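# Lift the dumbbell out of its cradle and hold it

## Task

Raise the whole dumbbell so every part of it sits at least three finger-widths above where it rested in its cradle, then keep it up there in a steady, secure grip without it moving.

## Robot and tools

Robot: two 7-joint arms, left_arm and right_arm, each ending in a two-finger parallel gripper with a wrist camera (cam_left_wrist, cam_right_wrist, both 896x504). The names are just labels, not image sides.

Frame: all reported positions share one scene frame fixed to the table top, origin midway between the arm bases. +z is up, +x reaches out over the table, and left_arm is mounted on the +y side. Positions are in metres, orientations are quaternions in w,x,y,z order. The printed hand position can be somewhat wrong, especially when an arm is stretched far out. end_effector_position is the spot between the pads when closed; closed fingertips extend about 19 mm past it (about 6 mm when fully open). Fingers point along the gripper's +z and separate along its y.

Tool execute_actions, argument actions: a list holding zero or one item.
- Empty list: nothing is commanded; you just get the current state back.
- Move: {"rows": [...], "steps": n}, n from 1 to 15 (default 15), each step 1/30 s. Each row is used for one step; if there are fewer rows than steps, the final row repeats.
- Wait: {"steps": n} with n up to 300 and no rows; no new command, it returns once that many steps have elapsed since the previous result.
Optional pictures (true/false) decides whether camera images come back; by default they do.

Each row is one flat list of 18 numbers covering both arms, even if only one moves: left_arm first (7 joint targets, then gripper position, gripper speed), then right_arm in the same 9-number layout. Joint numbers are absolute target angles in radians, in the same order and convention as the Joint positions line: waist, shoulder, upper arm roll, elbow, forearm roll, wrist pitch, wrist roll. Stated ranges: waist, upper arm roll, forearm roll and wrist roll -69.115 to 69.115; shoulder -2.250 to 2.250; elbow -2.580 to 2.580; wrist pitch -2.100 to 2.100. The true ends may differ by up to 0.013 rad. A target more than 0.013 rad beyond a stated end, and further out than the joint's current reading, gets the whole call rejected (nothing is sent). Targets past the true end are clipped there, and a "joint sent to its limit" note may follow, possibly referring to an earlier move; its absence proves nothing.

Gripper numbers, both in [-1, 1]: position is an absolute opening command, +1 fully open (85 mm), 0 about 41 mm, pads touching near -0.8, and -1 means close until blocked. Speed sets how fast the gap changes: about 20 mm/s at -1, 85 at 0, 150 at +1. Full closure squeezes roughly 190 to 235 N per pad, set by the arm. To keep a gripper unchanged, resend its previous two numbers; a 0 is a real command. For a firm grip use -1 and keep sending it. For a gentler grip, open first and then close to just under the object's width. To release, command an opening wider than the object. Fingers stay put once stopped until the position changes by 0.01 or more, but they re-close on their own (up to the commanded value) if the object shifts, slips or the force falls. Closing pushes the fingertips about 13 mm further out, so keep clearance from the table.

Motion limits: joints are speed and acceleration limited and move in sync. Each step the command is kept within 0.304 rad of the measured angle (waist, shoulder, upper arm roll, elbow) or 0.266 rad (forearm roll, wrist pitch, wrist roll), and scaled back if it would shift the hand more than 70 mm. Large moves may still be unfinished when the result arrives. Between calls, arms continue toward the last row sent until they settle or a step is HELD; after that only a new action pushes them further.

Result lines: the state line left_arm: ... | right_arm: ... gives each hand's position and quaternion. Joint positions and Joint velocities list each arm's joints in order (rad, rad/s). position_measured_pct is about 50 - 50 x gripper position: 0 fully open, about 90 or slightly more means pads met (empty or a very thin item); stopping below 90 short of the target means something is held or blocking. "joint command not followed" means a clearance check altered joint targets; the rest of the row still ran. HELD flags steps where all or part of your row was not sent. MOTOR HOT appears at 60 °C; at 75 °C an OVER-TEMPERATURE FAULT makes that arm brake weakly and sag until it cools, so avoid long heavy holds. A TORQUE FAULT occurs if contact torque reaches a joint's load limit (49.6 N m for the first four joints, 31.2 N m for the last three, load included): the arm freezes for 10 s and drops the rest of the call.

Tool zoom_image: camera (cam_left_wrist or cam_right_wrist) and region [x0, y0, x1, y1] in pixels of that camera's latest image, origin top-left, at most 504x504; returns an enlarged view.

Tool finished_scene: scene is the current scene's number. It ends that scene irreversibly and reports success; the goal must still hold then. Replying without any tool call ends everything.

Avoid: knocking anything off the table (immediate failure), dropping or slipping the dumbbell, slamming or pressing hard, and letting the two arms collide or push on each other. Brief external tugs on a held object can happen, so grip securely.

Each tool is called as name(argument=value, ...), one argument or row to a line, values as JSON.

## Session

execute_actions(
  actions=[],
)

Scene clock: 0.00 s of 4800.00 s.
left_arm: end_effector_position=(+0.1187, +0.5456, +0.2191) position_measured_pct=0.0 end_effector_quat_wxyz=(-0.129, -0.377, +0.651, -0.646) | right_arm: end_effector_position=(+0.4246, -0.2929, +0.1998) position_measured_pct=0.0 end_effector_quat_wxyz=(-0.002, +0.014, +1.000, -0.001)
Joint positions: left_arm=[-1.901  1.036  0.153  1.426  0.285  2.068  1.033] | right_arm=[-0.058  0.431  0.002  1.659  0.     1.055  1.518]
Joint velocities: left_arm=[ 0.    -0.001  0.001  0.001  0.001  0.     0.001] | right_arm=[ 0.002  0.001 -0.    -0.     0.     0.     0.   ]
Motor temperatures (°C, as the motors report them): left_arm=[38 34 31 32 40 40 34] | right_arm=[32 34 30 33 35 41 41]
camera_calibration (this result's frames):
cam_left_wrist: T_world_to_cam=[[-0.651191, -0.199299, -0.732277, 0.355761], [0.671182, 0.299111, -0.678268, -0.0328997], [0.354211, -0.933173, -0.0610128, 0.624706], [0, 0, 0, 1]] pos_world=[0.0324729, 0.663702, 0.276316]

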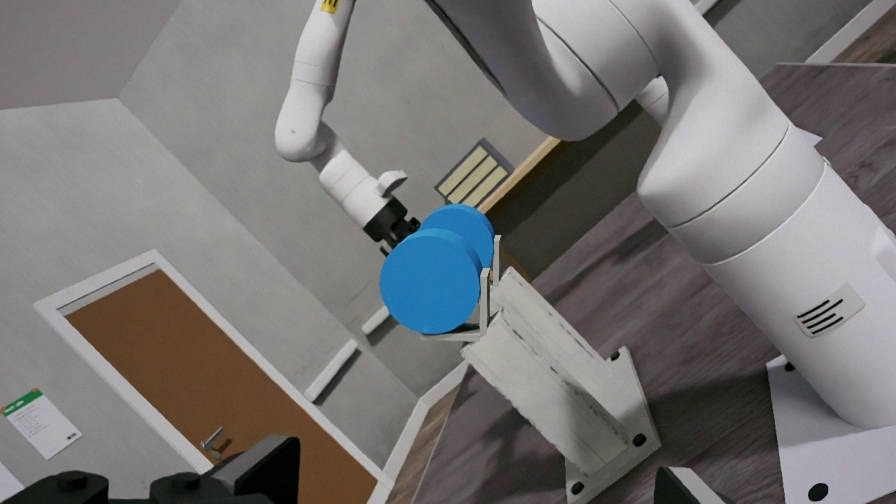

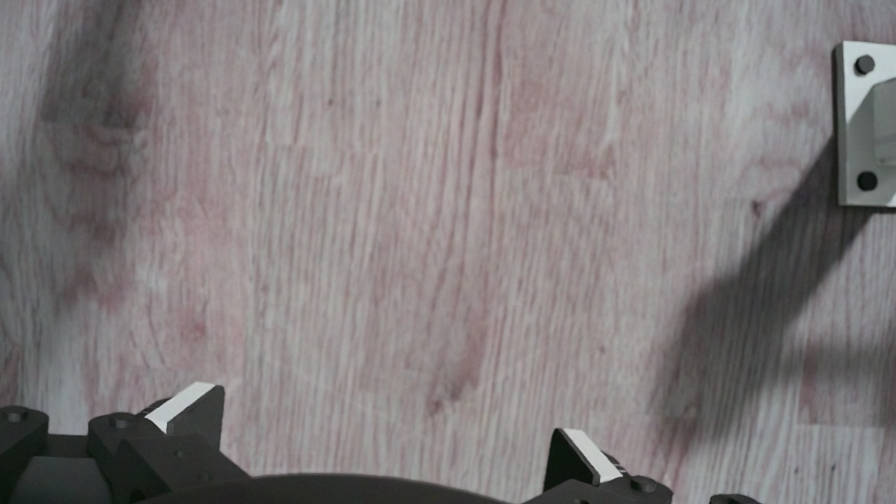

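execute_actions(
  actions=[
    {"rows":[[-1.901,1.036,0.153,1.426,0.285,2.068,1.033,1,0,-0.058,0.35,0,0.9614,0,1.83,1.518,1,0]]},
  ],
  pictures=false,
)

execute_actions(
  actions=[
    {"steps":22},
  ],
  pictures=false,
)

execute_actions(
  actions=[
    {"rows":[[-1.901,1.036,0.153,1.426,0.285,2.068,1.033,1,0,-0.95,0.35,0,0.9614,0,1.83,2.16,1,0]]},
  ],
  pictures=false,
)

execute_actions(
  actions=[
    {"steps":35},
  ],
)

Scene clock: 26.93 s of 4800.00 s.
left_arm: end_effector_position=(+0.1185, +0.5454, +0.2191) position_measured_pct=0.0 end_effector_quat_wxyz=(-0.130, -0.377, +0.651, -0.647) | right_arm: end_effector_position=(+0.4757, -0.2908, +0.3464) position_measured_pct=0.0 end_effector_quat_wxyz=(+0.054, +0.013, +0.998, +0.002)
Joint positions: left_arm=[-1.901  1.036  0.153  1.426  0.285  2.068  1.033] | right_arm=[-0.058  0.368  0.     1.271  0.     1.395  1.518]
Joint velocities: left_arm=[ 0.    -0.001  0.    -0.001 -0.     0.    -0.001] | right_arm=[-0.    -0.078 -0.001 -1.085 -0.     0.949 -0.   ]
Motor temperatures (°C, as the motors report them): left_arm=[38 34 31 32 40 40 34] | right_arm=[32 34 30 33 35 41 41]
Steps of this call (steps 1 to 90: nothing new was sent; then 23.43 s passed at rest; steps 91 to 105: all 15 steps of this action). Readings (joint positions | what the end effector reports):
91: left_arm=[-1.901 1.036 0.153 1.426 0.285 2.068 1.033] | right_arm=[-0.058 0.431 0.002 1.658 0.000 1.056 1.518] | left_arm position_measured_pct=0.0 | right_arm position_measured_pct=0.0
92: left_arm=[-1.901 1.036 0.153 1.426 0.285 2.068 1.033] | right_arm=[-0.058 0.430 0.002 1.654 0.000 1.060 1.518] | left_arm position_measured_pct=0.0 | right_arm position_measured_pct=0.0
94: left_arm=[-1.901 1.036 0.153 1.426 0.285 2.068 1.033] | right_arm=[-0.058 0.423 0.002 1.628 0.000 1.083 1.518] | left_arm position_measured_pct=0.0 | right_arm position_measured_pct=0.0
98: left_arm=[-1.901 1.036 0.153 1.426 0.285 2.068 1.033] | right_arm=[-0.058 0.397 0.001 1.514 0.000 1.181 1.518] | left_arm position_measured_pct=0.0 | right_arm position_measured_pct=0.0
105: the state above

Scene clock: 27.67 s of 4800.00 s.
left_arm: end_effector_position=(+0.1185, +0.5454, +0.2191) position_measured_pct=0.0 end_effector_quat_wxyz=(-0.130, -0.377, +0.651, -0.647) | right_arm: end_effector_position=(+0.4252, -0.2920, +0.4495) position_measured_pct=0.0 end_effector_quat_wxyz=(+0.000, +0.013, +1.000, +0.000)
Joint positions: left_arm=[-1.901  1.036  0.153  1.426  0.285  2.068  1.033] | right_arm=[-0.058  0.35  -0.     0.961 -0.     1.83   1.518]
Joint velocities: left_arm=[ 0.     0.001 -0.001 -0.     0.     0.001  0.001] | right_arm=[-0.     0.001  0.    -0.001 -0.001 -0.     0.   ]
Motor temperatures (°C, as the motors report them): left_arm=[38 34 31 32 40 40 34] | right_arm=[32 34 30 33 35 41 41]
Steps of this call (steps 1 to 22: the robot went on to your last target). Readings (joint positions | what the end effector reports):
1: left_arm=[-1.901 1.036 0.153 1.426 0.285 2.068 1.033] | right_arm=[-0.058 0.366 0.000 1.234 0.000 1.427 1.518] | left_arm position_measured_pct=0.0 | right_arm position_measured_pct=0.0
2: left_arm=[-1.901 1.036 0.153 1.426 0.285 2.068 1.033] | right_arm=[-0.058 0.364 0.000 1.197 0.000 1.459 1.518] | left_arm position_measured_pct=0.0 | right_arm position_measured_pct=0.0
4: left_arm=[-1.901 1.036 0.153 1.426 0.285 2.068 1.033] | right_arm=[-0.058 0.360 0.000 1.124 0.000 1.534 1.518] | left_arm position_measured_pct=0.0 | right_arm position_measured_pct=0.0
8: left_arm=[-1.901 1.036 0.153 1.426 0.285 2.068 1.033] | right_arm=[-0.058 0.353 0.000 1.025 0.000 1.696 1.518] | left_arm position_measured_pct=0.0 | right_arm position_measured_pct=0.0
22: the state above

Scene clock: 28.17 s of 4800.00 s.
left_arm: end_effector_position=(+0.1185, +0.5454, +0.2191) position_measured_pct=0.0 end_effector_quat_wxyz=(-0.130, -0.377, +0.651, -0.647) | right_arm: end_effector_position=(+0.4003, -0.1305, +0.4491) position_measured_pct=0.0 end_effector_quat_wxyz=(-0.000, -0.321, +0.947, -0.000)
Joint positions: left_arm=[-1.901  1.036  0.153  1.426  0.285  2.068  1.033] | right_arm=[-0.425  0.351  0.001  0.961  0.     1.83   1.831]
Joint velocities: left_arm=[-0.     0.     0.001  0.     0.    -0.     0.002] | right_arm=[-0.937  0.003 -0.002 -0.    -0.001 -0.     0.822]
Motor temperatures (°C, as the motors report them): left_arm=[38 34 31 32 40 40 34] | right_arm=[32 34 30 33 35 41 41]
Steps of this call (steps 1 to 15: all 15 steps of this action). Readings (joint positions | what the end effector reports):
1: left_arm=[-1.901 1.036 0.153 1.426 0.285 2.068 1.033] | right_arm=[-0.059 0.350 0.000 0.961 0.000 1.830 1.518] | left_arm position_measured_pct=0.0 | right_arm position_measured_pct=0.0
2: left_arm=[-1.901 1.036 0.153 1.426 0.285 2.068 1.033] | right_arm=[-0.065 0.350 0.001 0.961 0.001 1.830 1.522] | left_arm position_measured_pct=0.0 | right_arm position_measured_pct=0.0
4: left_arm=[-1.901 1.036 0.153 1.426 0.285 2.068 1.033] | right_arm=[-0.094 0.350 0.002 0.961 0.001 1.830 1.544] | left_arm position_measured_pct=0.0 | right_arm position_measured_pct=0.0
8: left_arm=[-1.901 1.036 0.153 1.426 0.285 2.068 1.033] | right_arm=[-0.207 0.350 0.001 0.961 0.000 1.830 1.640] | left_arm position_measured_pct=0.0 | right_arm position_measured_pct=0.0
15: the state above

Scene clock: 29.33 s of 4800.00 s.
left_arm: end_effector_position=(+0.1185, +0.5454, +0.2191) position_measured_pct=0.0 end_effector_quat_wxyz=(-0.130, -0.377, +0.651, -0.647) | right_arm: end_effector_position=(+0.2683, +0.0620, +0.4494) position_measured_pct=0.0 end_effector_quat_wxyz=(-0.000, +0.684, -0.729, -0.000)
Joint positions: left_arm=[-1.901  1.036  0.153  1.426  0.285  2.068  1.033] | right_arm=[-0.95   0.35  -0.     0.961 -0.     1.83   2.16 ]
Joint velocities: left_arm=[-0.    -0.     0.001 -0.     0.    -0.001  0.001] | right_arm=[-0.001 -0.     0.    -0.001  0.     0.001 -0.   ]
Motor temperatures (°C, as the motors report them): left_arm=[38 34 31 32 40 40 34] | right_arm=[32 34 30 33 35 41 41]
Steps of this call (steps 1 to 35: the robot went on to your last target). Readings (joint positions | what the end effector reports):
1: left_arm=[-1.901 1.036 0.153 1.426 0.285 2.068 1.033] | right_arm=[-0.456 0.351 0.000 0.961 0.000 1.830 1.858] | left_arm position_measured_pct=0.0 | right_arm position_measured_pct=0.0
2: left_arm=[-1.901 1.036 0.153 1.426 0.285 2.068 1.033] | right_arm=[-0.487 0.351 0.000 0.961 0.000 1.830 1.886] | left_arm position_measured_pct=0.0 | right_arm position_measured_pct=0.0
4: left_arm=[-1.901 1.036 0.153 1.426 0.285 2.068 1.033] | right_arm=[-0.550 0.351 0.000 0.961 0.000 1.830 1.941] | left_arm position_measured_pct=0.0 | right_arm position_measured_pct=0.0
8: left_arm=[-1.901 1.036 0.153 1.426 0.285 2.068 1.033] | right_arm=[-0.676 0.351 0.000 0.961 0.000 1.830 2.028] | left_arm position_measured_pct=0.0 | right_arm position_measured_pct=0.0
35: the state above
camera_calibration (this result's frames):
cam_left_wrist: T_world_to_cam=[[-0.651791, -0.199816, -0.731602, 0.355836], [0.670885, 0.297947, -0.679074, -0.0318711], [0.353668, -0.933435, -0.0601458, 0.624584], [0, 0, 0, 1]] pos_world=[0.0324175, 0.663606, 0.276254]
cam_right_wrist: T_world_to_cam=[[-0.994705, -0.0895457, 0.0504417, 0.229494], [-0.0886688, 0.995873, 0.0193678, 0.00491006], [-0.0519678, 0.0147927, -0.998539, 0.61902], [0, 0, 0, 1]] pos_world=[0.260883, 0.00650346, 0.606445]

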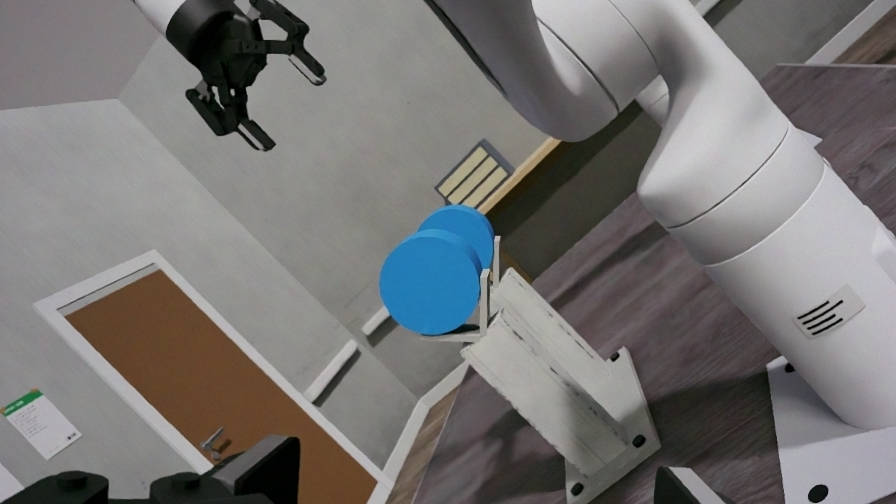

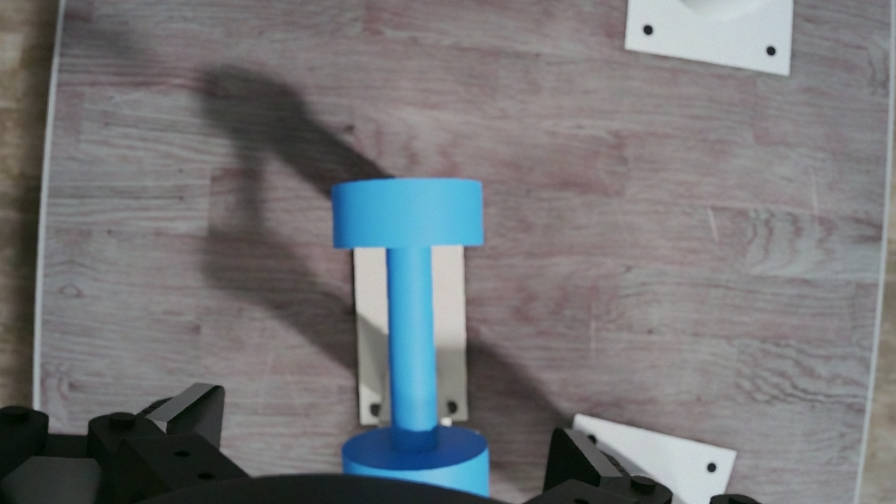

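execute_actions(
  actions=[
    {"rows":[[-1.901,1.036,0.153,1.426,0.285,2.068,1.033,1,0,-0.964,0.318,0,1.393,0,1.4306,2.21,1,0]]},
  ],
  pictures=false,
)

execute_actions(
  actions=[
    {"steps":18},
  ],
)

Scene clock: 43.70 s of 4800.00 s.
left_arm: end_effector_position=(+0.1185, +0.5454, +0.2191) position_measured_pct=0.0 end_effector_quat_wxyz=(-0.130, -0.377, +0.651, -0.647) | right_arm: end_effector_position=(+0.2620, +0.0633, +0.3391) position_measured_pct=0.0 end_effector_quat_wxyz=(+0.001, +0.706, -0.708, +0.000)
Joint positions: left_arm=[-1.901  1.036  0.153  1.426  0.285  2.068  1.033] | right_arm=[-0.963  0.322 -0.     1.356 -0.     1.465  2.207]
Joint velocities: left_arm=[ 0.     0.001  0.    -0.    -0.     0.    -0.001] | right_arm=[-0.014 -0.022 -0.001  0.582 -0.    -0.575  0.052]
Motor temperatures (°C, as the motors report them): left_arm=[38 34 31 32 40 40 34] | right_arm=[32 35 30 33 35 41 41]
Steps of this call (steps 1 to 15: the robot went on to your last target; steps 16 to 90: nothing new was sent; then 10.87 s passed at rest; steps 91 to 105: all 15 steps of this action). Readings (joint positions | what the end effector reports):
91: left_arm=[-1.901 1.036 0.153 1.426 0.285 2.068 1.033] | right_arm=[-0.950 0.350 0.000 0.962 0.000 1.829 2.160] | left_arm position_measured_pct=0.0 | right_arm position_measured_pct=0.0
92: left_arm=[-1.901 1.036 0.153 1.426 0.285 2.068 1.033] | right_arm=[-0.950 0.349 0.000 0.967 0.000 1.825 2.161] | left_arm position_measured_pct=0.0 | right_arm position_measured_pct=0.0
94: left_arm=[-1.901 1.036 0.153 1.426 0.285 2.068 1.033] | right_arm=[-0.952 0.345 0.000 0.993 0.000 1.803 2.165] | left_arm position_measured_pct=0.0 | right_arm position_measured_pct=0.0
98: left_arm=[-1.901 1.036 0.153 1.426 0.285 2.068 1.033] | right_arm=[-0.957 0.332 0.000 1.113 0.000 1.699 2.183] | left_arm position_measured_pct=0.0 | right_arm position_measured_pct=0.0
105: the state above

Scene clock: 44.30 s of 4800.00 s.
left_arm: end_effector_position=(+0.1185, +0.5454, +0.2191) position_measured_pct=0.0 end_effector_quat_wxyz=(-0.130, -0.377, +0.651, -0.647) | right_arm: end_effector_position=(+0.2603, +0.0618, +0.3292) position_measured_pct=0.0 end_effector_quat_wxyz=(+0.000, +0.707, -0.707, +0.000)
Joint positions: left_arm=[-1.901  1.036  0.153  1.426  0.285  2.068  1.033] | right_arm=[-0.964  0.318  0.     1.393  0.     1.431  2.21 ]
Joint velocities: left_arm=[-0.    -0.002  0.002  0.    -0.    -0.001  0.001] | right_arm=[ 0.001 -0.    -0.    -0.001  0.001 -0.001  0.   ]
Motor temperatures (°C, as the motors report them): left_arm=[38 34 31 32 40 40 34] | right_arm=[32 35 30 33 35 41 41]
Steps of this call (steps 1 to 18: the robot went on to your last target). Readings (joint positions | what the end effector reports):
1: left_arm=[-1.901 1.036 0.153 1.426 0.285 2.068 1.033] | right_arm=[-0.963 0.321 -0.000 1.373 -0.000 1.449 2.208] | left_arm position_measured_pct=0.0 | right_arm position_measured_pct=0.0
2: left_arm=[-1.901 1.036 0.153 1.426 0.285 2.068 1.033] | right_arm=[-0.964 0.321 -0.000 1.384 -0.000 1.438 2.209] | left_arm position_measured_pct=0.0 | right_arm position_measured_pct=0.0
4: left_arm=[-1.901 1.036 0.153 1.426 0.285 2.068 1.033] | right_arm=[-0.964 0.320 -0.000 1.391 -0.000 1.431 2.210] | left_arm position_measured_pct=0.0 | right_arm position_measured_pct=0.0
8: left_arm=[-1.901 1.036 0.153 1.426 0.285 2.068 1.033] | right_arm=[-0.964 0.319 -0.000 1.393 -0.000 1.431 2.210] | left_arm position_measured_pct=0.0 | right_arm position_measured_pct=0.0
18: the state above
camera_calibration (this result's frames):
cam_left_wrist: T_world_to_cam=[[-0.651792, -0.199816, -0.731602, 0.355836], [0.670885, 0.297947, -0.679074, -0.031871], [0.353668, -0.933435, -0.0601457, 0.624584], [0, 0, 0, 1]] pos_world=[0.0324175, 0.663606, 0.276254]
cam_right_wrist: T_world_to_cam=[[-0.986921, -0.153058, 0.0505901, 0.229405], [-0.152264, 0.988153, 0.0192007, 0.0238309], [-0.0529296, 0.0112465, -0.998535, 0.499091], [0, 0, 0, 1]] pos_world=[0.25645, 0.00595064, 0.486296]

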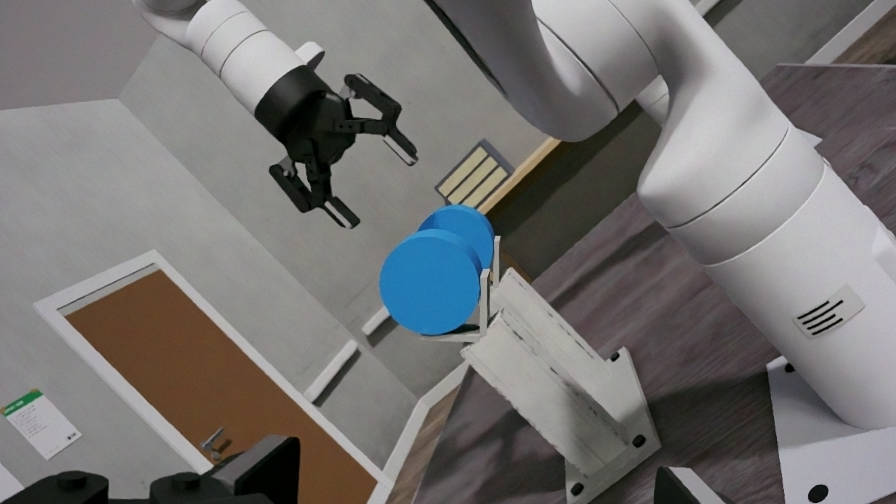

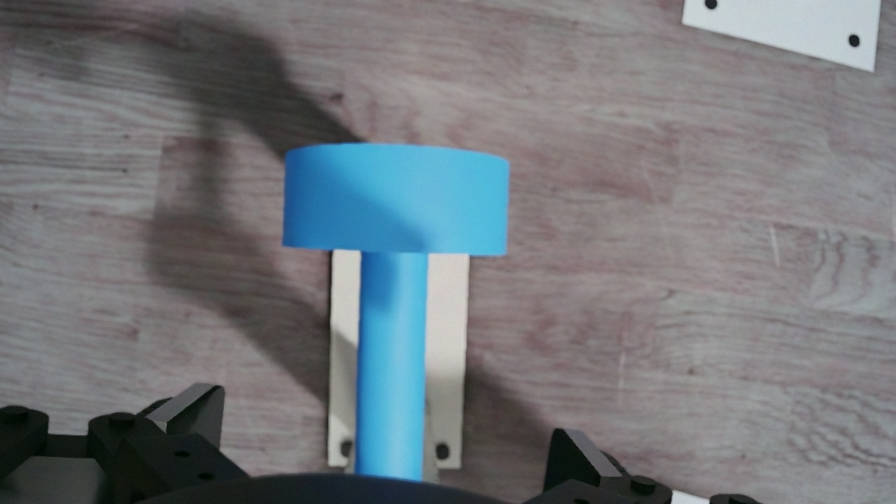

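execute_actions(
  actions=[
    {"rows":[[-1.901,1.036,0.153,1.426,0.285,2.068,1.033,1,0,-0.965,0.381,0,1.625,0,1.135,2.21,1,0]]},
  ],
  pictures=false,
)

execute_actions(
  actions=[
    {"steps":8},
  ],
)

Scene clock: 56.93 s of 4800.00 s.
left_arm: end_effector_position=(+0.1185, +0.5454, +0.2191) position_measured_pct=0.0 end_effector_quat_wxyz=(-0.130, -0.377, +0.651, -0.647) | right_arm: end_effector_position=(+0.2595, +0.0615, +0.2322) position_measured_pct=0.0 end_effector_quat_wxyz=(-0.001, +0.708, -0.706, -0.000)
Joint positions: left_arm=[-1.901  1.036  0.153  1.426  0.285  2.068  1.033] | right_arm=[-0.965  0.381 -0.     1.624 -0.     1.136  2.21 ]
Joint velocities: left_arm=[-0.     0.    -0.002 -0.    -0.    -0.    -0.001] | right_arm=[-0.     0.002  0.     0.02   0.    -0.017 -0.   ]
Motor temperatures (°C, as the motors report them): left_arm=[38 35 31 32 40 40 34] | right_arm=[32 35 30 33 35 41 41]
Steps of this call (steps 1 to 15: the robot went on to your last target; steps 16 to 90: nothing new was sent; then 9.13 s passed at rest; steps 91 to 105: all 15 steps of this action). Readings (joint positions | what the end effector reports):
91: left_arm=[-1.901 1.036 0.153 1.426 0.285 2.068 1.033] | right_arm=[-0.964 0.318 0.000 1.394 0.000 1.430 2.210] | left_arm position_measured_pct=0.0 | right_arm position_measured_pct=0.0
92: left_arm=[-1.901 1.036 0.153 1.426 0.285 2.068 1.033] | right_arm=[-0.964 0.319 0.000 1.398 0.000 1.425 2.210] | left_arm position_measured_pct=0.0 | right_arm position_measured_pct=0.0
94: left_arm=[-1.901 1.036 0.153 1.426 0.285 2.068 1.033] | right_arm=[-0.964 0.326 0.000 1.424 0.000 1.396 2.210] | left_arm position_measured_pct=0.0 | right_arm position_measured_pct=0.0
98: left_arm=[-1.901 1.036 0.153 1.426 0.285 2.068 1.033] | right_arm=[-0.965 0.356 0.000 1.531 0.000 1.261 2.210] | left_arm position_measured_pct=0.0 | right_arm position_measured_pct=0.0
105: the state above

Scene clock: 57.20 s of 4800.00 s.
left_arm: end_effector_position=(+0.1185, +0.5454, +0.2191) position_measured_pct=0.0 end_effector_quat_wxyz=(-0.130, -0.377, +0.651, -0.647) | right_arm: end_effector_position=(+0.2593, +0.0611, +0.2316) position_measured_pct=0.0 end_effector_quat_wxyz=(-0.000, +0.708, -0.706, -0.000)
Joint positions: left_arm=[-1.901  1.036  0.153  1.426  0.285  2.068  1.033] | right_arm=[-0.965  0.381 -0.     1.625  0.     1.135  2.21 ]
Joint velocities: left_arm=[ 0.     0.001  0.     0.    -0.     0.    -0.001] | right_arm=[0.001 0.001 0.    0.    0.001 0.001 0.   ]
Motor temperatures (°C, as the motors report them): left_arm=[38 35 31 32 40 40 34] | right_arm=[32 35 30 33 35 41 41]
Steps of this call (steps 1 to 8: the robot went on to your last target). Readings (joint positions | what the end effector reports):
1: left_arm=[-1.901 1.036 0.153 1.426 0.285 2.068 1.033] | right_arm=[-0.965 0.381 -0.000 1.624 -0.000 1.135 2.210] | left_arm position_measured_pct=0.0 | right_arm position_measured_pct=0.0
2: left_arm=[-1.901 1.036 0.153 1.426 0.285 2.068 1.033] | right_arm=[-0.965 0.381 -0.000 1.625 0.000 1.135 2.210] | left_arm position_measured_pct=0.0 | right_arm position_measured_pct=0.0
4: left_arm=[-1.901 1.036 0.153 1.426 0.285 2.068 1.033] | right_arm=[-0.965 0.381 0.000 1.625 0.000 1.135 2.210] | left_arm position_measured_pct=0.0 | right_arm position_measured_pct=0.0
8: the state above
camera_calibration (this result's frames):
cam_left_wrist: T_world_to_cam=[[-0.651791, -0.199815, -0.731602, 0.355836], [0.670885, 0.297947, -0.679073, -0.0318713], [0.353668, -0.933435, -0.060146, 0.624584], [0, 0, 0, 1]] pos_world=[0.0324176, 0.663606, 0.276254]
cam_right_wrist: T_world_to_cam=[[-0.986788, -0.154074, 0.0501108, 0.23339], [-0.153263, 0.98799, 0.0196748, 0.0263247], [-0.0525403, 0.0117348, -0.99855, 0.401414], [0, 0, 0, 1]] pos_world=[0.255431, 0.00524033, 0.388619]

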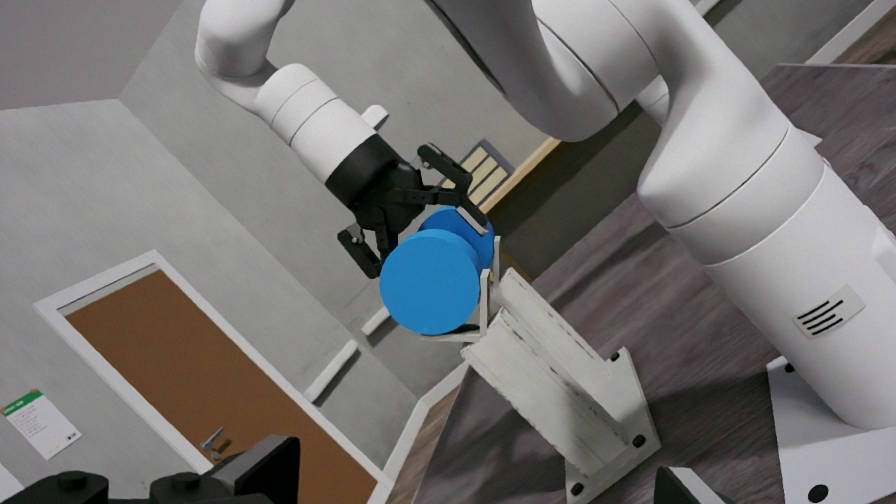

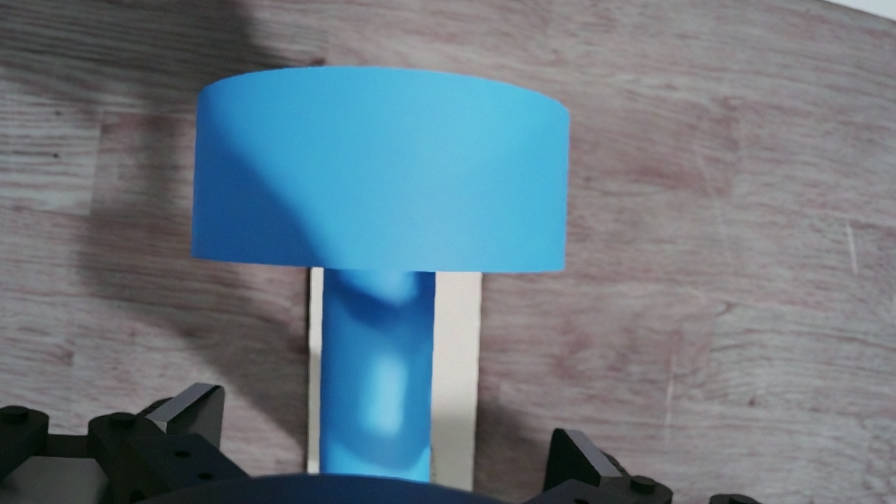

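execute_actions(
  actions=[
    {"rows":[[-1.901,1.036,0.153,1.426,0.285,2.068,1.033,1,0,-0.968,0.378,0,1.6115,0,1.152,2.21,0.6,0],[-1.901,1.036,0.153,1.426,0.285,2.068,1.033,1,0,-0.968,0.378,0,1.6115,0,1.152,2.21,-1,0]]},
  ],
  pictures=false,
)

execute_actions(
  actions=[
    {"steps":22},
  ],
)

Scene clock: 71.57 s of 4800.00 s.
left_arm: end_effector_position=(+0.1185, +0.5454, +0.2191) position_measured_pct=0.0 end_effector_quat_wxyz=(-0.130, -0.377, +0.651, -0.647) | right_arm: end_effector_position=(+0.2588, +0.0626, +0.2368) position_measured_pct=36.5 end_effector_quat_wxyz=(-0.000, +0.709, -0.705, -0.000)
Joint positions: left_arm=[-1.901  1.036  0.153  1.426  0.285  2.068  1.033] | right_arm=[-0.968  0.378 -0.     1.612 -0.     1.152  2.21 ]
Joint velocities: left_arm=[-0.     0.001  0.002 -0.     0.    -0.     0.001] | right_arm=[ 0.001 -0.001  0.     0.001 -0.001  0.     0.   ]
Motor temperatures (°C, as the motors report them): left_arm=[38 35 31 32 40 40 34] | right_arm=[32 35 30 33 35 41 41]
Steps of this call (steps 1 to 15: the robot went on to your last target; steps 16 to 90: nothing new was sent; then 10.87 s passed at rest; steps 91 to 105: all 15 steps of this action). Readings (joint positions | what the end effector reports):
91: left_arm=[-1.901 1.036 0.153 1.426 0.285 2.068 1.033] | right_arm=[-0.965 0.381 0.000 1.624 0.000 1.136 2.210] | left_arm position_measured_pct=0.0 | right_arm position_measured_pct=0.0
92: left_arm=[-1.901 1.036 0.153 1.426 0.285 2.068 1.033] | right_arm=[-0.967 0.380 0.000 1.620 0.000 1.141 2.210] | left_arm position_measured_pct=0.0 | right_arm position_measured_pct=0.4
94: left_arm=[-1.901 1.036 0.153 1.426 0.285 2.068 1.033] | right_arm=[-0.968 0.378 -0.000 1.612 -0.000 1.151 2.210] | left_arm position_measured_pct=0.0 | right_arm position_measured_pct=4.4
98: left_arm=[-1.901 1.036 0.153 1.426 0.285 2.068 1.033] | right_arm=[-0.968 0.378 -0.000 1.612 0.000 1.152 2.210] | left_arm position_measured_pct=0.0 | right_arm position_measured_pct=15.9
105: the state above

Scene clock: 72.30 s of 4800.00 s.
left_arm: end_effector_position=(+0.1185, +0.5454, +0.2191) position_measured_pct=0.0 end_effector_quat_wxyz=(-0.130, -0.377, +0.651, -0.647) | right_arm: end_effector_position=(+0.2611, +0.0628, +0.2381) position_measured_pct=66.3 end_effector_quat_wxyz=(-0.003, +0.710, -0.704, +0.002)
Joint positions: left_arm=[-1.901  1.036  0.153  1.426  0.285  2.068  1.033] | right_arm=[-0.967  0.377  0.001  1.609  0.004  1.151  2.213]
Joint velocities: left_arm=[ 0.     0.    -0.001 -0.    -0.     0.001  0.001] | right_arm=[-0.001 -0.    -0.    -0.    -0.001 -0.001 -0.   ]
Motor temperatures (°C, as the motors report them): left_arm=[38 35 31 32 40 40 34] | right_arm=[32 35 30 33 35 41 41]
Steps of this call (steps 1 to 15: the robot went on to your last target; steps 16 to 22: nothing new was sent). Readings (joint positions | what the end effector reports):
1: left_arm=[-1.901 1.036 0.153 1.426 0.285 2.068 1.033] | right_arm=[-0.968 0.378 -0.000 1.612 -0.000 1.152 2.210] | left_arm position_measured_pct=0.0 | right_arm position_measured_pct=39.7
2: left_arm=[-1.901 1.036 0.153 1.426 0.285 2.068 1.033] | right_arm=[-0.968 0.378 -0.000 1.612 -0.000 1.152 2.210] | left_arm position_measured_pct=0.0 | right_arm position_measured_pct=42.5
4: left_arm=[-1.901 1.036 0.153 1.426 0.285 2.068 1.033] | right_arm=[-0.968 0.378 -0.000 1.612 -0.000 1.152 2.210] | left_arm position_measured_pct=0.0 | right_arm position_measured_pct=48.8
8: left_arm=[-1.901 1.036 0.153 1.426 0.285 2.068 1.033] | right_arm=[-0.967 0.378 0.002 1.610 0.003 1.149 2.210] | left_arm position_measured_pct=0.0 | right_arm position_measured_pct=60.7
22: the state above
All arms were judged still, so your last target was given up. Only a new action makes them travel on or press farther. Fingers that are still opening or closing keep moving.
camera_calibration (this result's frames):
cam_left_wrist: T_world_to_cam=[[-0.651791, -0.199816, -0.731602, 0.355836], [0.670885, 0.297947, -0.679074, -0.0318711], [0.353668, -0.933435, -0.0601459, 0.624584], [0, 0, 0, 1]] pos_world=[0.0324176, 0.663606, 0.276254]
cam_right_wrist: T_world_to_cam=[[-0.986012, -0.160793, 0.043892, 0.236767], [-0.160052, 0.986907, 0.0199225, 0.0266534], [-0.0465207, 0.0126188, -0.998838, 0.406391], [0, 0, 0, 1]] pos_world=[0.256627, 0.00663785, 0.394995]

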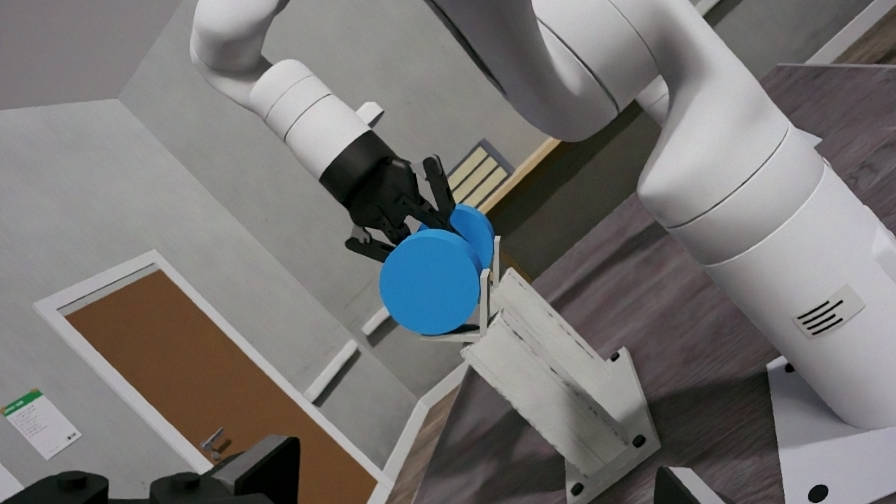

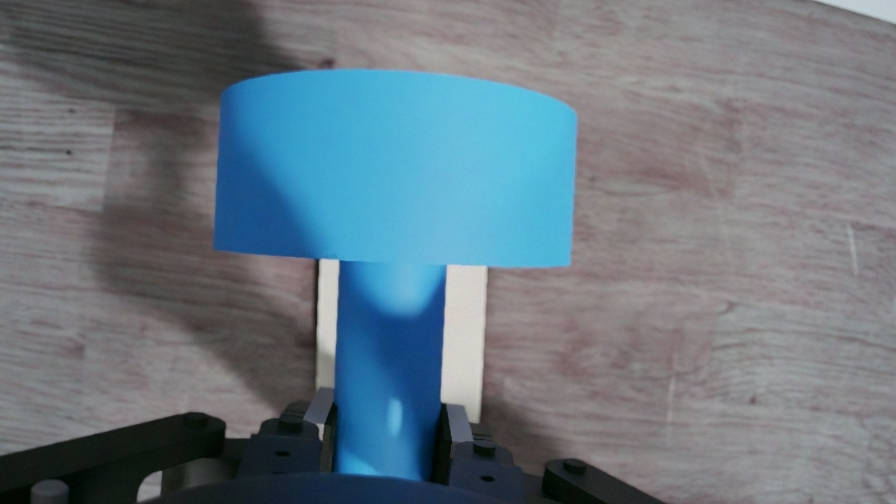

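execute_actions(
  actions=[
    {"rows":[[-1.901,1.036,0.153,1.426,0.285,2.068,1.033,1,0,-0.966,0.374,0,1.6,0,1.167,2.212,-1,0],[-1.901,1.036,0.153,1.426,0.285,2.068,1.033,1,0,-0.966,0.374,0,1.6,0,1.167,2.212,-1,0],[-1.901,1.036,0.153,1.426,0.285,2.068,1.033,1,0,-0.966,0.374,0,1.6,0,1.167,2.212,-1,0],[-1.901,1.036,0.153,1.426,0.285,2.068,1.033,1,0,-0.966,0.368,0,1.585,0,1.188,2.212,-1,0],[-1.901,1.036,0.153,1.426,0.285,2.068,1.033,1,0,-0.966,0.368,0,1.585,0,1.188,2.212,-1,0],[-1.901,1.036,0.153,1.426,0.285,2.068,1.033,1,0,-0.966,0.368,0,1.585,0,1.188,2.212,-1,0],[-1.901,1.036,0.153,1.426,0.285,2.068,1.033,1,0,-0.966,0.361,0,1.565,0,1.215,2.212,-1,0],[-1.901,1.036,0.153,1.426,0.285,2.068,1.033,1,0,-0.966,0.361,0,1.565,0,1.215,2.212,-1,0],[-1.901,1.036,0.153,1.426,0.285,2.068,1.033,1,0,-0.966,0.361,0,1.565,0,1.215,2.212,-1,0],[-1.901,1.036,0.153,1.426,0.285,2.068,1.033,1,0,-0.966,0.354,0,1.543,0,1.244,2.212,-1,0]]},
  ],
)

Scene clock: 90.27 s of 4800.00 s.
left_arm: end_effector_position=(+0.1185, +0.5454, +0.2191) position_measured_pct=0.0 end_effector_quat_wxyz=(-0.130, -0.377, +0.651, -0.647) | right_arm: end_effector_position=(+0.2602, +0.0631, +0.2673) position_measured_pct=66.3 end_effector_quat_wxyz=(-0.000, +0.709, -0.705, -0.000)
Joint positions: left_arm=[-1.901  1.036  0.153  1.426  0.285  2.068  1.033] | right_arm=[-0.966  0.354  0.     1.543  0.     1.244  2.212]
Joint velocities: left_arm=[-0.     0.002  0.002  0.    -0.     0.001 -0.002] | right_arm=[-0.001  0.    -0.    -0.003  0.001  0.015  0.   ]
Motor temperatures (°C, as the motors report them): left_arm=[38 35 31 32 40 40 34] | right_arm=[32 35 30 33 35 41 41]
Steps of this call (steps 1 to 90: nothing new was sent; then 14.47 s passed at rest; steps 91 to 105: all 15 steps of this action). Readings (joint positions | what the end effector reports):
91: left_arm=[-1.901 1.036 0.153 1.426 0.285 2.068 1.033] | right_arm=[-0.967 0.376 0.001 1.609 0.004 1.151 2.213] | left_arm position_measured_pct=0.0 | right_arm position_measured_pct=66.3
92: left_arm=[-1.901 1.036 0.153 1.426 0.285 2.068 1.033] | right_arm=[-0.966 0.375 0.000 1.605 0.003 1.157 2.214] | left_arm position_measured_pct=0.0 | right_arm position_measured_pct=66.3
94: left_arm=[-1.901 1.036 0.153 1.426 0.285 2.068 1.033] | right_arm=[-0.966 0.375 0.000 1.601 0.001 1.166 2.212] | left_arm position_measured_pct=0.0 | right_arm position_measured_pct=66.3
98: left_arm=[-1.901 1.036 0.153 1.426 0.285 2.068 1.033] | right_arm=[-0.966 0.367 -0.000 1.580 -0.000 1.197 2.212] | left_arm position_measured_pct=0.0 | right_arm position_measured_pct=66.3
105: the state above
camera_calibration (this result's frames):
cam_left_wrist: T_world_to_cam=[[-0.651791, -0.199816, -0.731602, 0.355836], [0.670885, 0.297947, -0.679073, -0.0318712], [0.353668, -0.933435, -0.0601458, 0.624584], [0, 0, 0, 1]] pos_world=[0.0324176, 0.663606, 0.276254]
cam_right_wrist: T_world_to_cam=[[-0.986319, -0.157023, 0.0501789, 0.232867], [-0.15622, 0.987528, 0.0195686, 0.0246366], [-0.0526258, 0.011462, -0.998549, 0.437104], [0, 0, 0, 1]] pos_world=[0.256533, 0.00722608, 0.424303]

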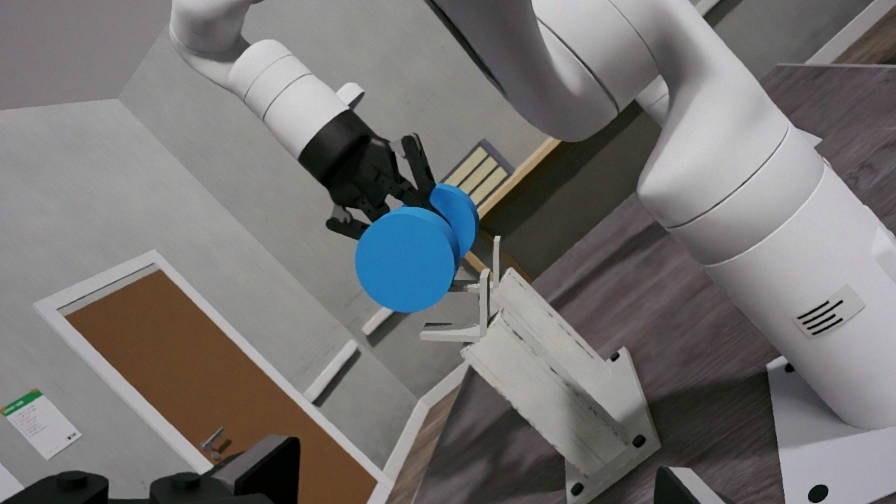

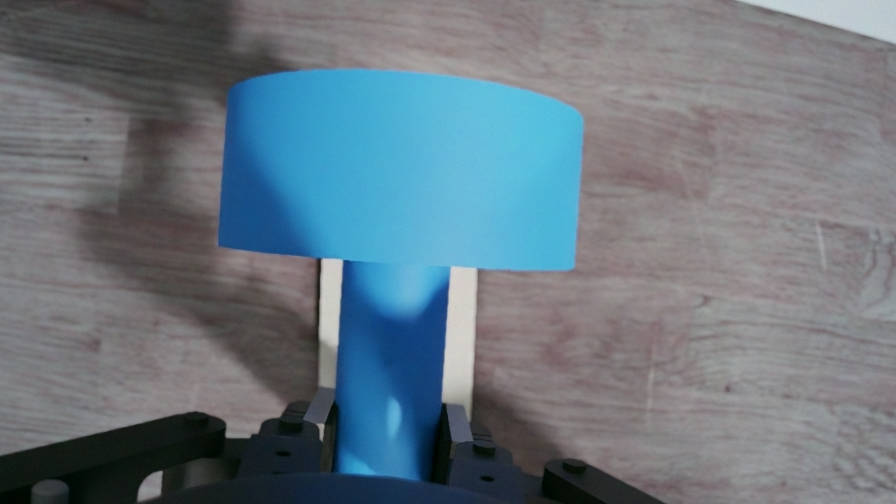

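execute_actions(
  actions=[
    {"rows":[[-1.901,1.036,0.153,1.426,0.285,2.068,1.033,1,0,-0.966,0.346,0,1.51,0,1.286,2.212,-1,0],[-1.901,1.036,0.153,1.426,0.285,2.068,1.033,1,0,-0.966,0.346,0,1.51,0,1.286,2.212,-1,0],[-1.901,1.036,0.153,1.426,0.285,2.068,1.033,1,0,-0.966,0.346,0,1.51,0,1.286,2.212,-1,0],[-1.901,1.036,0.153,1.426,0.285,2.068,1.033,1,0,-0.966,0.337,0,1.474,0,1.331,2.212,-1,0],[-1.901,1.036,0.153,1.426,0.285,2.068,1.033,1,0,-0.966,0.337,0,1.474,0,1.331,2.212,-1,0],[-1.901,1.036,0.153,1.426,0.285,2.068,1.033,1,0,-0.966,0.337,0,1.474,0,1.331,2.212,-1,0],[-1.901,1.036,0.153,1.426,0.285,2.068,1.033,1,0,-0.966,0.327,0,1.434,0,1.381,2.212,-1,0],[-1.901,1.036,0.153,1.426,0.285,2.068,1.033,1,0,-0.966,0.327,0,1.434,0,1.381,2.212,-1,0],[-1.901,1.036,0.153,1.426,0.285,2.068,1.033,1,0,-0.966,0.327,0,1.434,0,1.381,2.212,-1,0],[-1.901,1.036,0.153,1.426,0.285,2.068,1.033,1,0,-0.966,0.318,0,1.393,0,1.431,2.212,-1,0]]},
  ],
  pictures=false,
)

execute_actions(
  actions=[
    {"steps":30},
  ],
)

Scene clock: 106.03 s of 4800.00 s.
left_arm: end_effector_position=(+0.1185, +0.5454, +0.2191) position_measured_pct=0.0 end_effector_quat_wxyz=(-0.130, -0.377, +0.651, -0.647) | right_arm: end_effector_position=(+0.2595, +0.0622, +0.3291) position_measured_pct=66.3 end_effector_quat_wxyz=(-0.000, +0.709, -0.705, +0.000)
Joint positions: left_arm=[-1.901  1.036  0.153  1.426  0.285  2.068  1.033] | right_arm=[-0.966  0.318  0.     1.394  0.     1.43   2.212]
Joint velocities: left_arm=[-0.    -0.001 -0.     0.001 -0.    -0.001 -0.002] | right_arm=[ 0.    -0.005  0.    -0.023  0.003  0.038 -0.   ]
Motor temperatures (°C, as the motors report them): left_arm=[38 35 31 32 40 40 34] | right_arm=[32 35 30 34 35 41 41]
Steps of this call (steps 1 to 15: the robot went on to your last target; steps 16 to 90: nothing new was sent; then 12.27 s passed at rest; steps 91 to 105: all 15 steps of this action). Readings (joint positions | what the end effector reports):
91: left_arm=[-1.901 1.036 0.153 1.426 0.285 2.068 1.033] | right_arm=[-0.966 0.354 -0.000 1.542 -0.000 1.245 2.212] | left_arm position_measured_pct=0.0 | right_arm position_measured_pct=66.3
92: left_arm=[-1.901 1.036 0.153 1.426 0.285 2.068 1.033] | right_arm=[-0.966 0.353 -0.000 1.538 0.000 1.251 2.212] | left_arm position_measured_pct=0.0 | right_arm position_measured_pct=66.3
94: left_arm=[-1.901 1.036 0.153 1.426 0.285 2.068 1.033] | right_arm=[-0.966 0.348 -0.000 1.517 0.000 1.277 2.212] | left_arm position_measured_pct=0.0 | right_arm position_measured_pct=66.3
98: left_arm=[-1.901 1.036 0.153 1.426 0.285 2.068 1.033] | right_arm=[-0.966 0.335 -0.000 1.467 -0.000 1.340 2.212] | left_arm position_measured_pct=0.0 | right_arm position_measured_pct=66.3
105: the state above

Scene clock: 107.03 s of 4800.00 s.
left_arm: end_effector_position=(+0.1185, +0.5454, +0.2191) position_measured_pct=0.0 end_effector_quat_wxyz=(-0.130, -0.377, +0.651, -0.647) | right_arm: end_effector_position=(+0.2596, +0.0622, +0.3292) position_measured_pct=66.3 end_effector_quat_wxyz=(+0.000, +0.709, -0.705, +0.000)
Joint positions: left_arm=[-1.901  1.036  0.153  1.426  0.285  2.068  1.033] | right_arm=[-0.966  0.318  0.     1.393  0.     1.431  2.212]
Joint velocities: left_arm=[-0.    -0.001  0.001 -0.001 -0.     0.    -0.   ] | right_arm=[-0.001  0.    -0.001 -0.001 -0.001 -0.     0.   ]
Motor temperatures (°C, as the motors report them): left_arm=[38 35 31 32 40 40 34] | right_arm=[32 35 30 34 35 41 41]
Steps of this call (steps 1 to 15: the robot went on to your last target; steps 16 to 30: nothing new was sent). Readings (joint positions | what the end effector reports):
1: left_arm=[-1.901 1.036 0.153 1.426 0.285 2.068 1.033] | right_arm=[-0.966 0.318 0.000 1.394 0.000 1.431 2.212] | left_arm position_measured_pct=0.0 | right_arm position_measured_pct=66.3
2: left_arm=[-1.901 1.036 0.153 1.426 0.285 2.068 1.033] | right_arm=[-0.966 0.318 0.000 1.393 -0.000 1.431 2.212] | left_arm position_measured_pct=0.0 | right_arm position_measured_pct=66.3
4: left_arm=[-1.901 1.036 0.153 1.426 0.285 2.068 1.033] | right_arm=[-0.966 0.318 0.000 1.393 0.000 1.431 2.212] | left_arm position_measured_pct=0.0 | right_arm position_measured_pct=66.3
8: left_arm=[-1.901 1.036 0.153 1.426 0.285 2.068 1.033] | right_arm=[-0.966 0.318 -0.000 1.393 -0.000 1.431 2.212] | left_arm position_measured_pct=0.0 | right_arm position_measured_pct=66.3
30: the state above
All arms were judged still, so your last target was given up. Only a new action makes them travel on or press farther. Fingers that are still opening or closing keep moving.
camera_calibration (this result's frames):
cam_left_wrist: T_world_to_cam=[[-0.651791, -0.199816, -0.731602, 0.355836], [0.670885, 0.297947, -0.679074, -0.031871], [0.353668, -0.933435, -0.0601457, 0.624584], [0, 0, 0, 1]] pos_world=[0.0324175, 0.663606, 0.276254]
cam_right_wrist: T_world_to_cam=[[-0.98629, -0.156994, 0.0508451, 0.228727], [-0.156217, 0.987541, 0.0189454, 0.0244004], [-0.053186, 0.0107428, -0.998527, 0.499155], [0, 0, 0, 1]] pos_world=[0.255951, 0.00645005, 0.486328]

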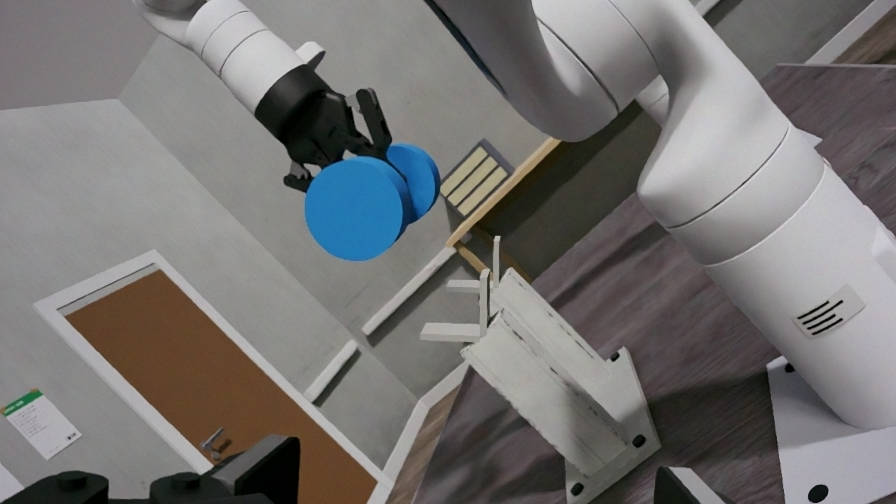

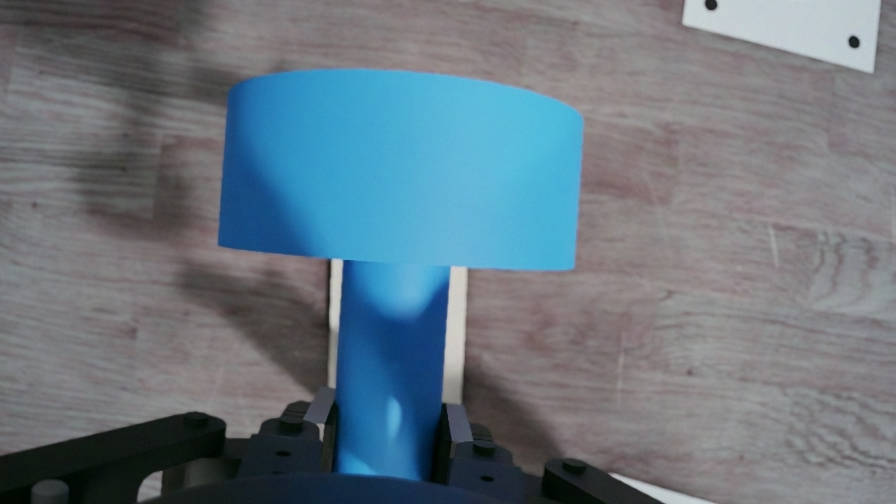

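finished_scene(
  scene=2,
)

The scene is finished: the task was done.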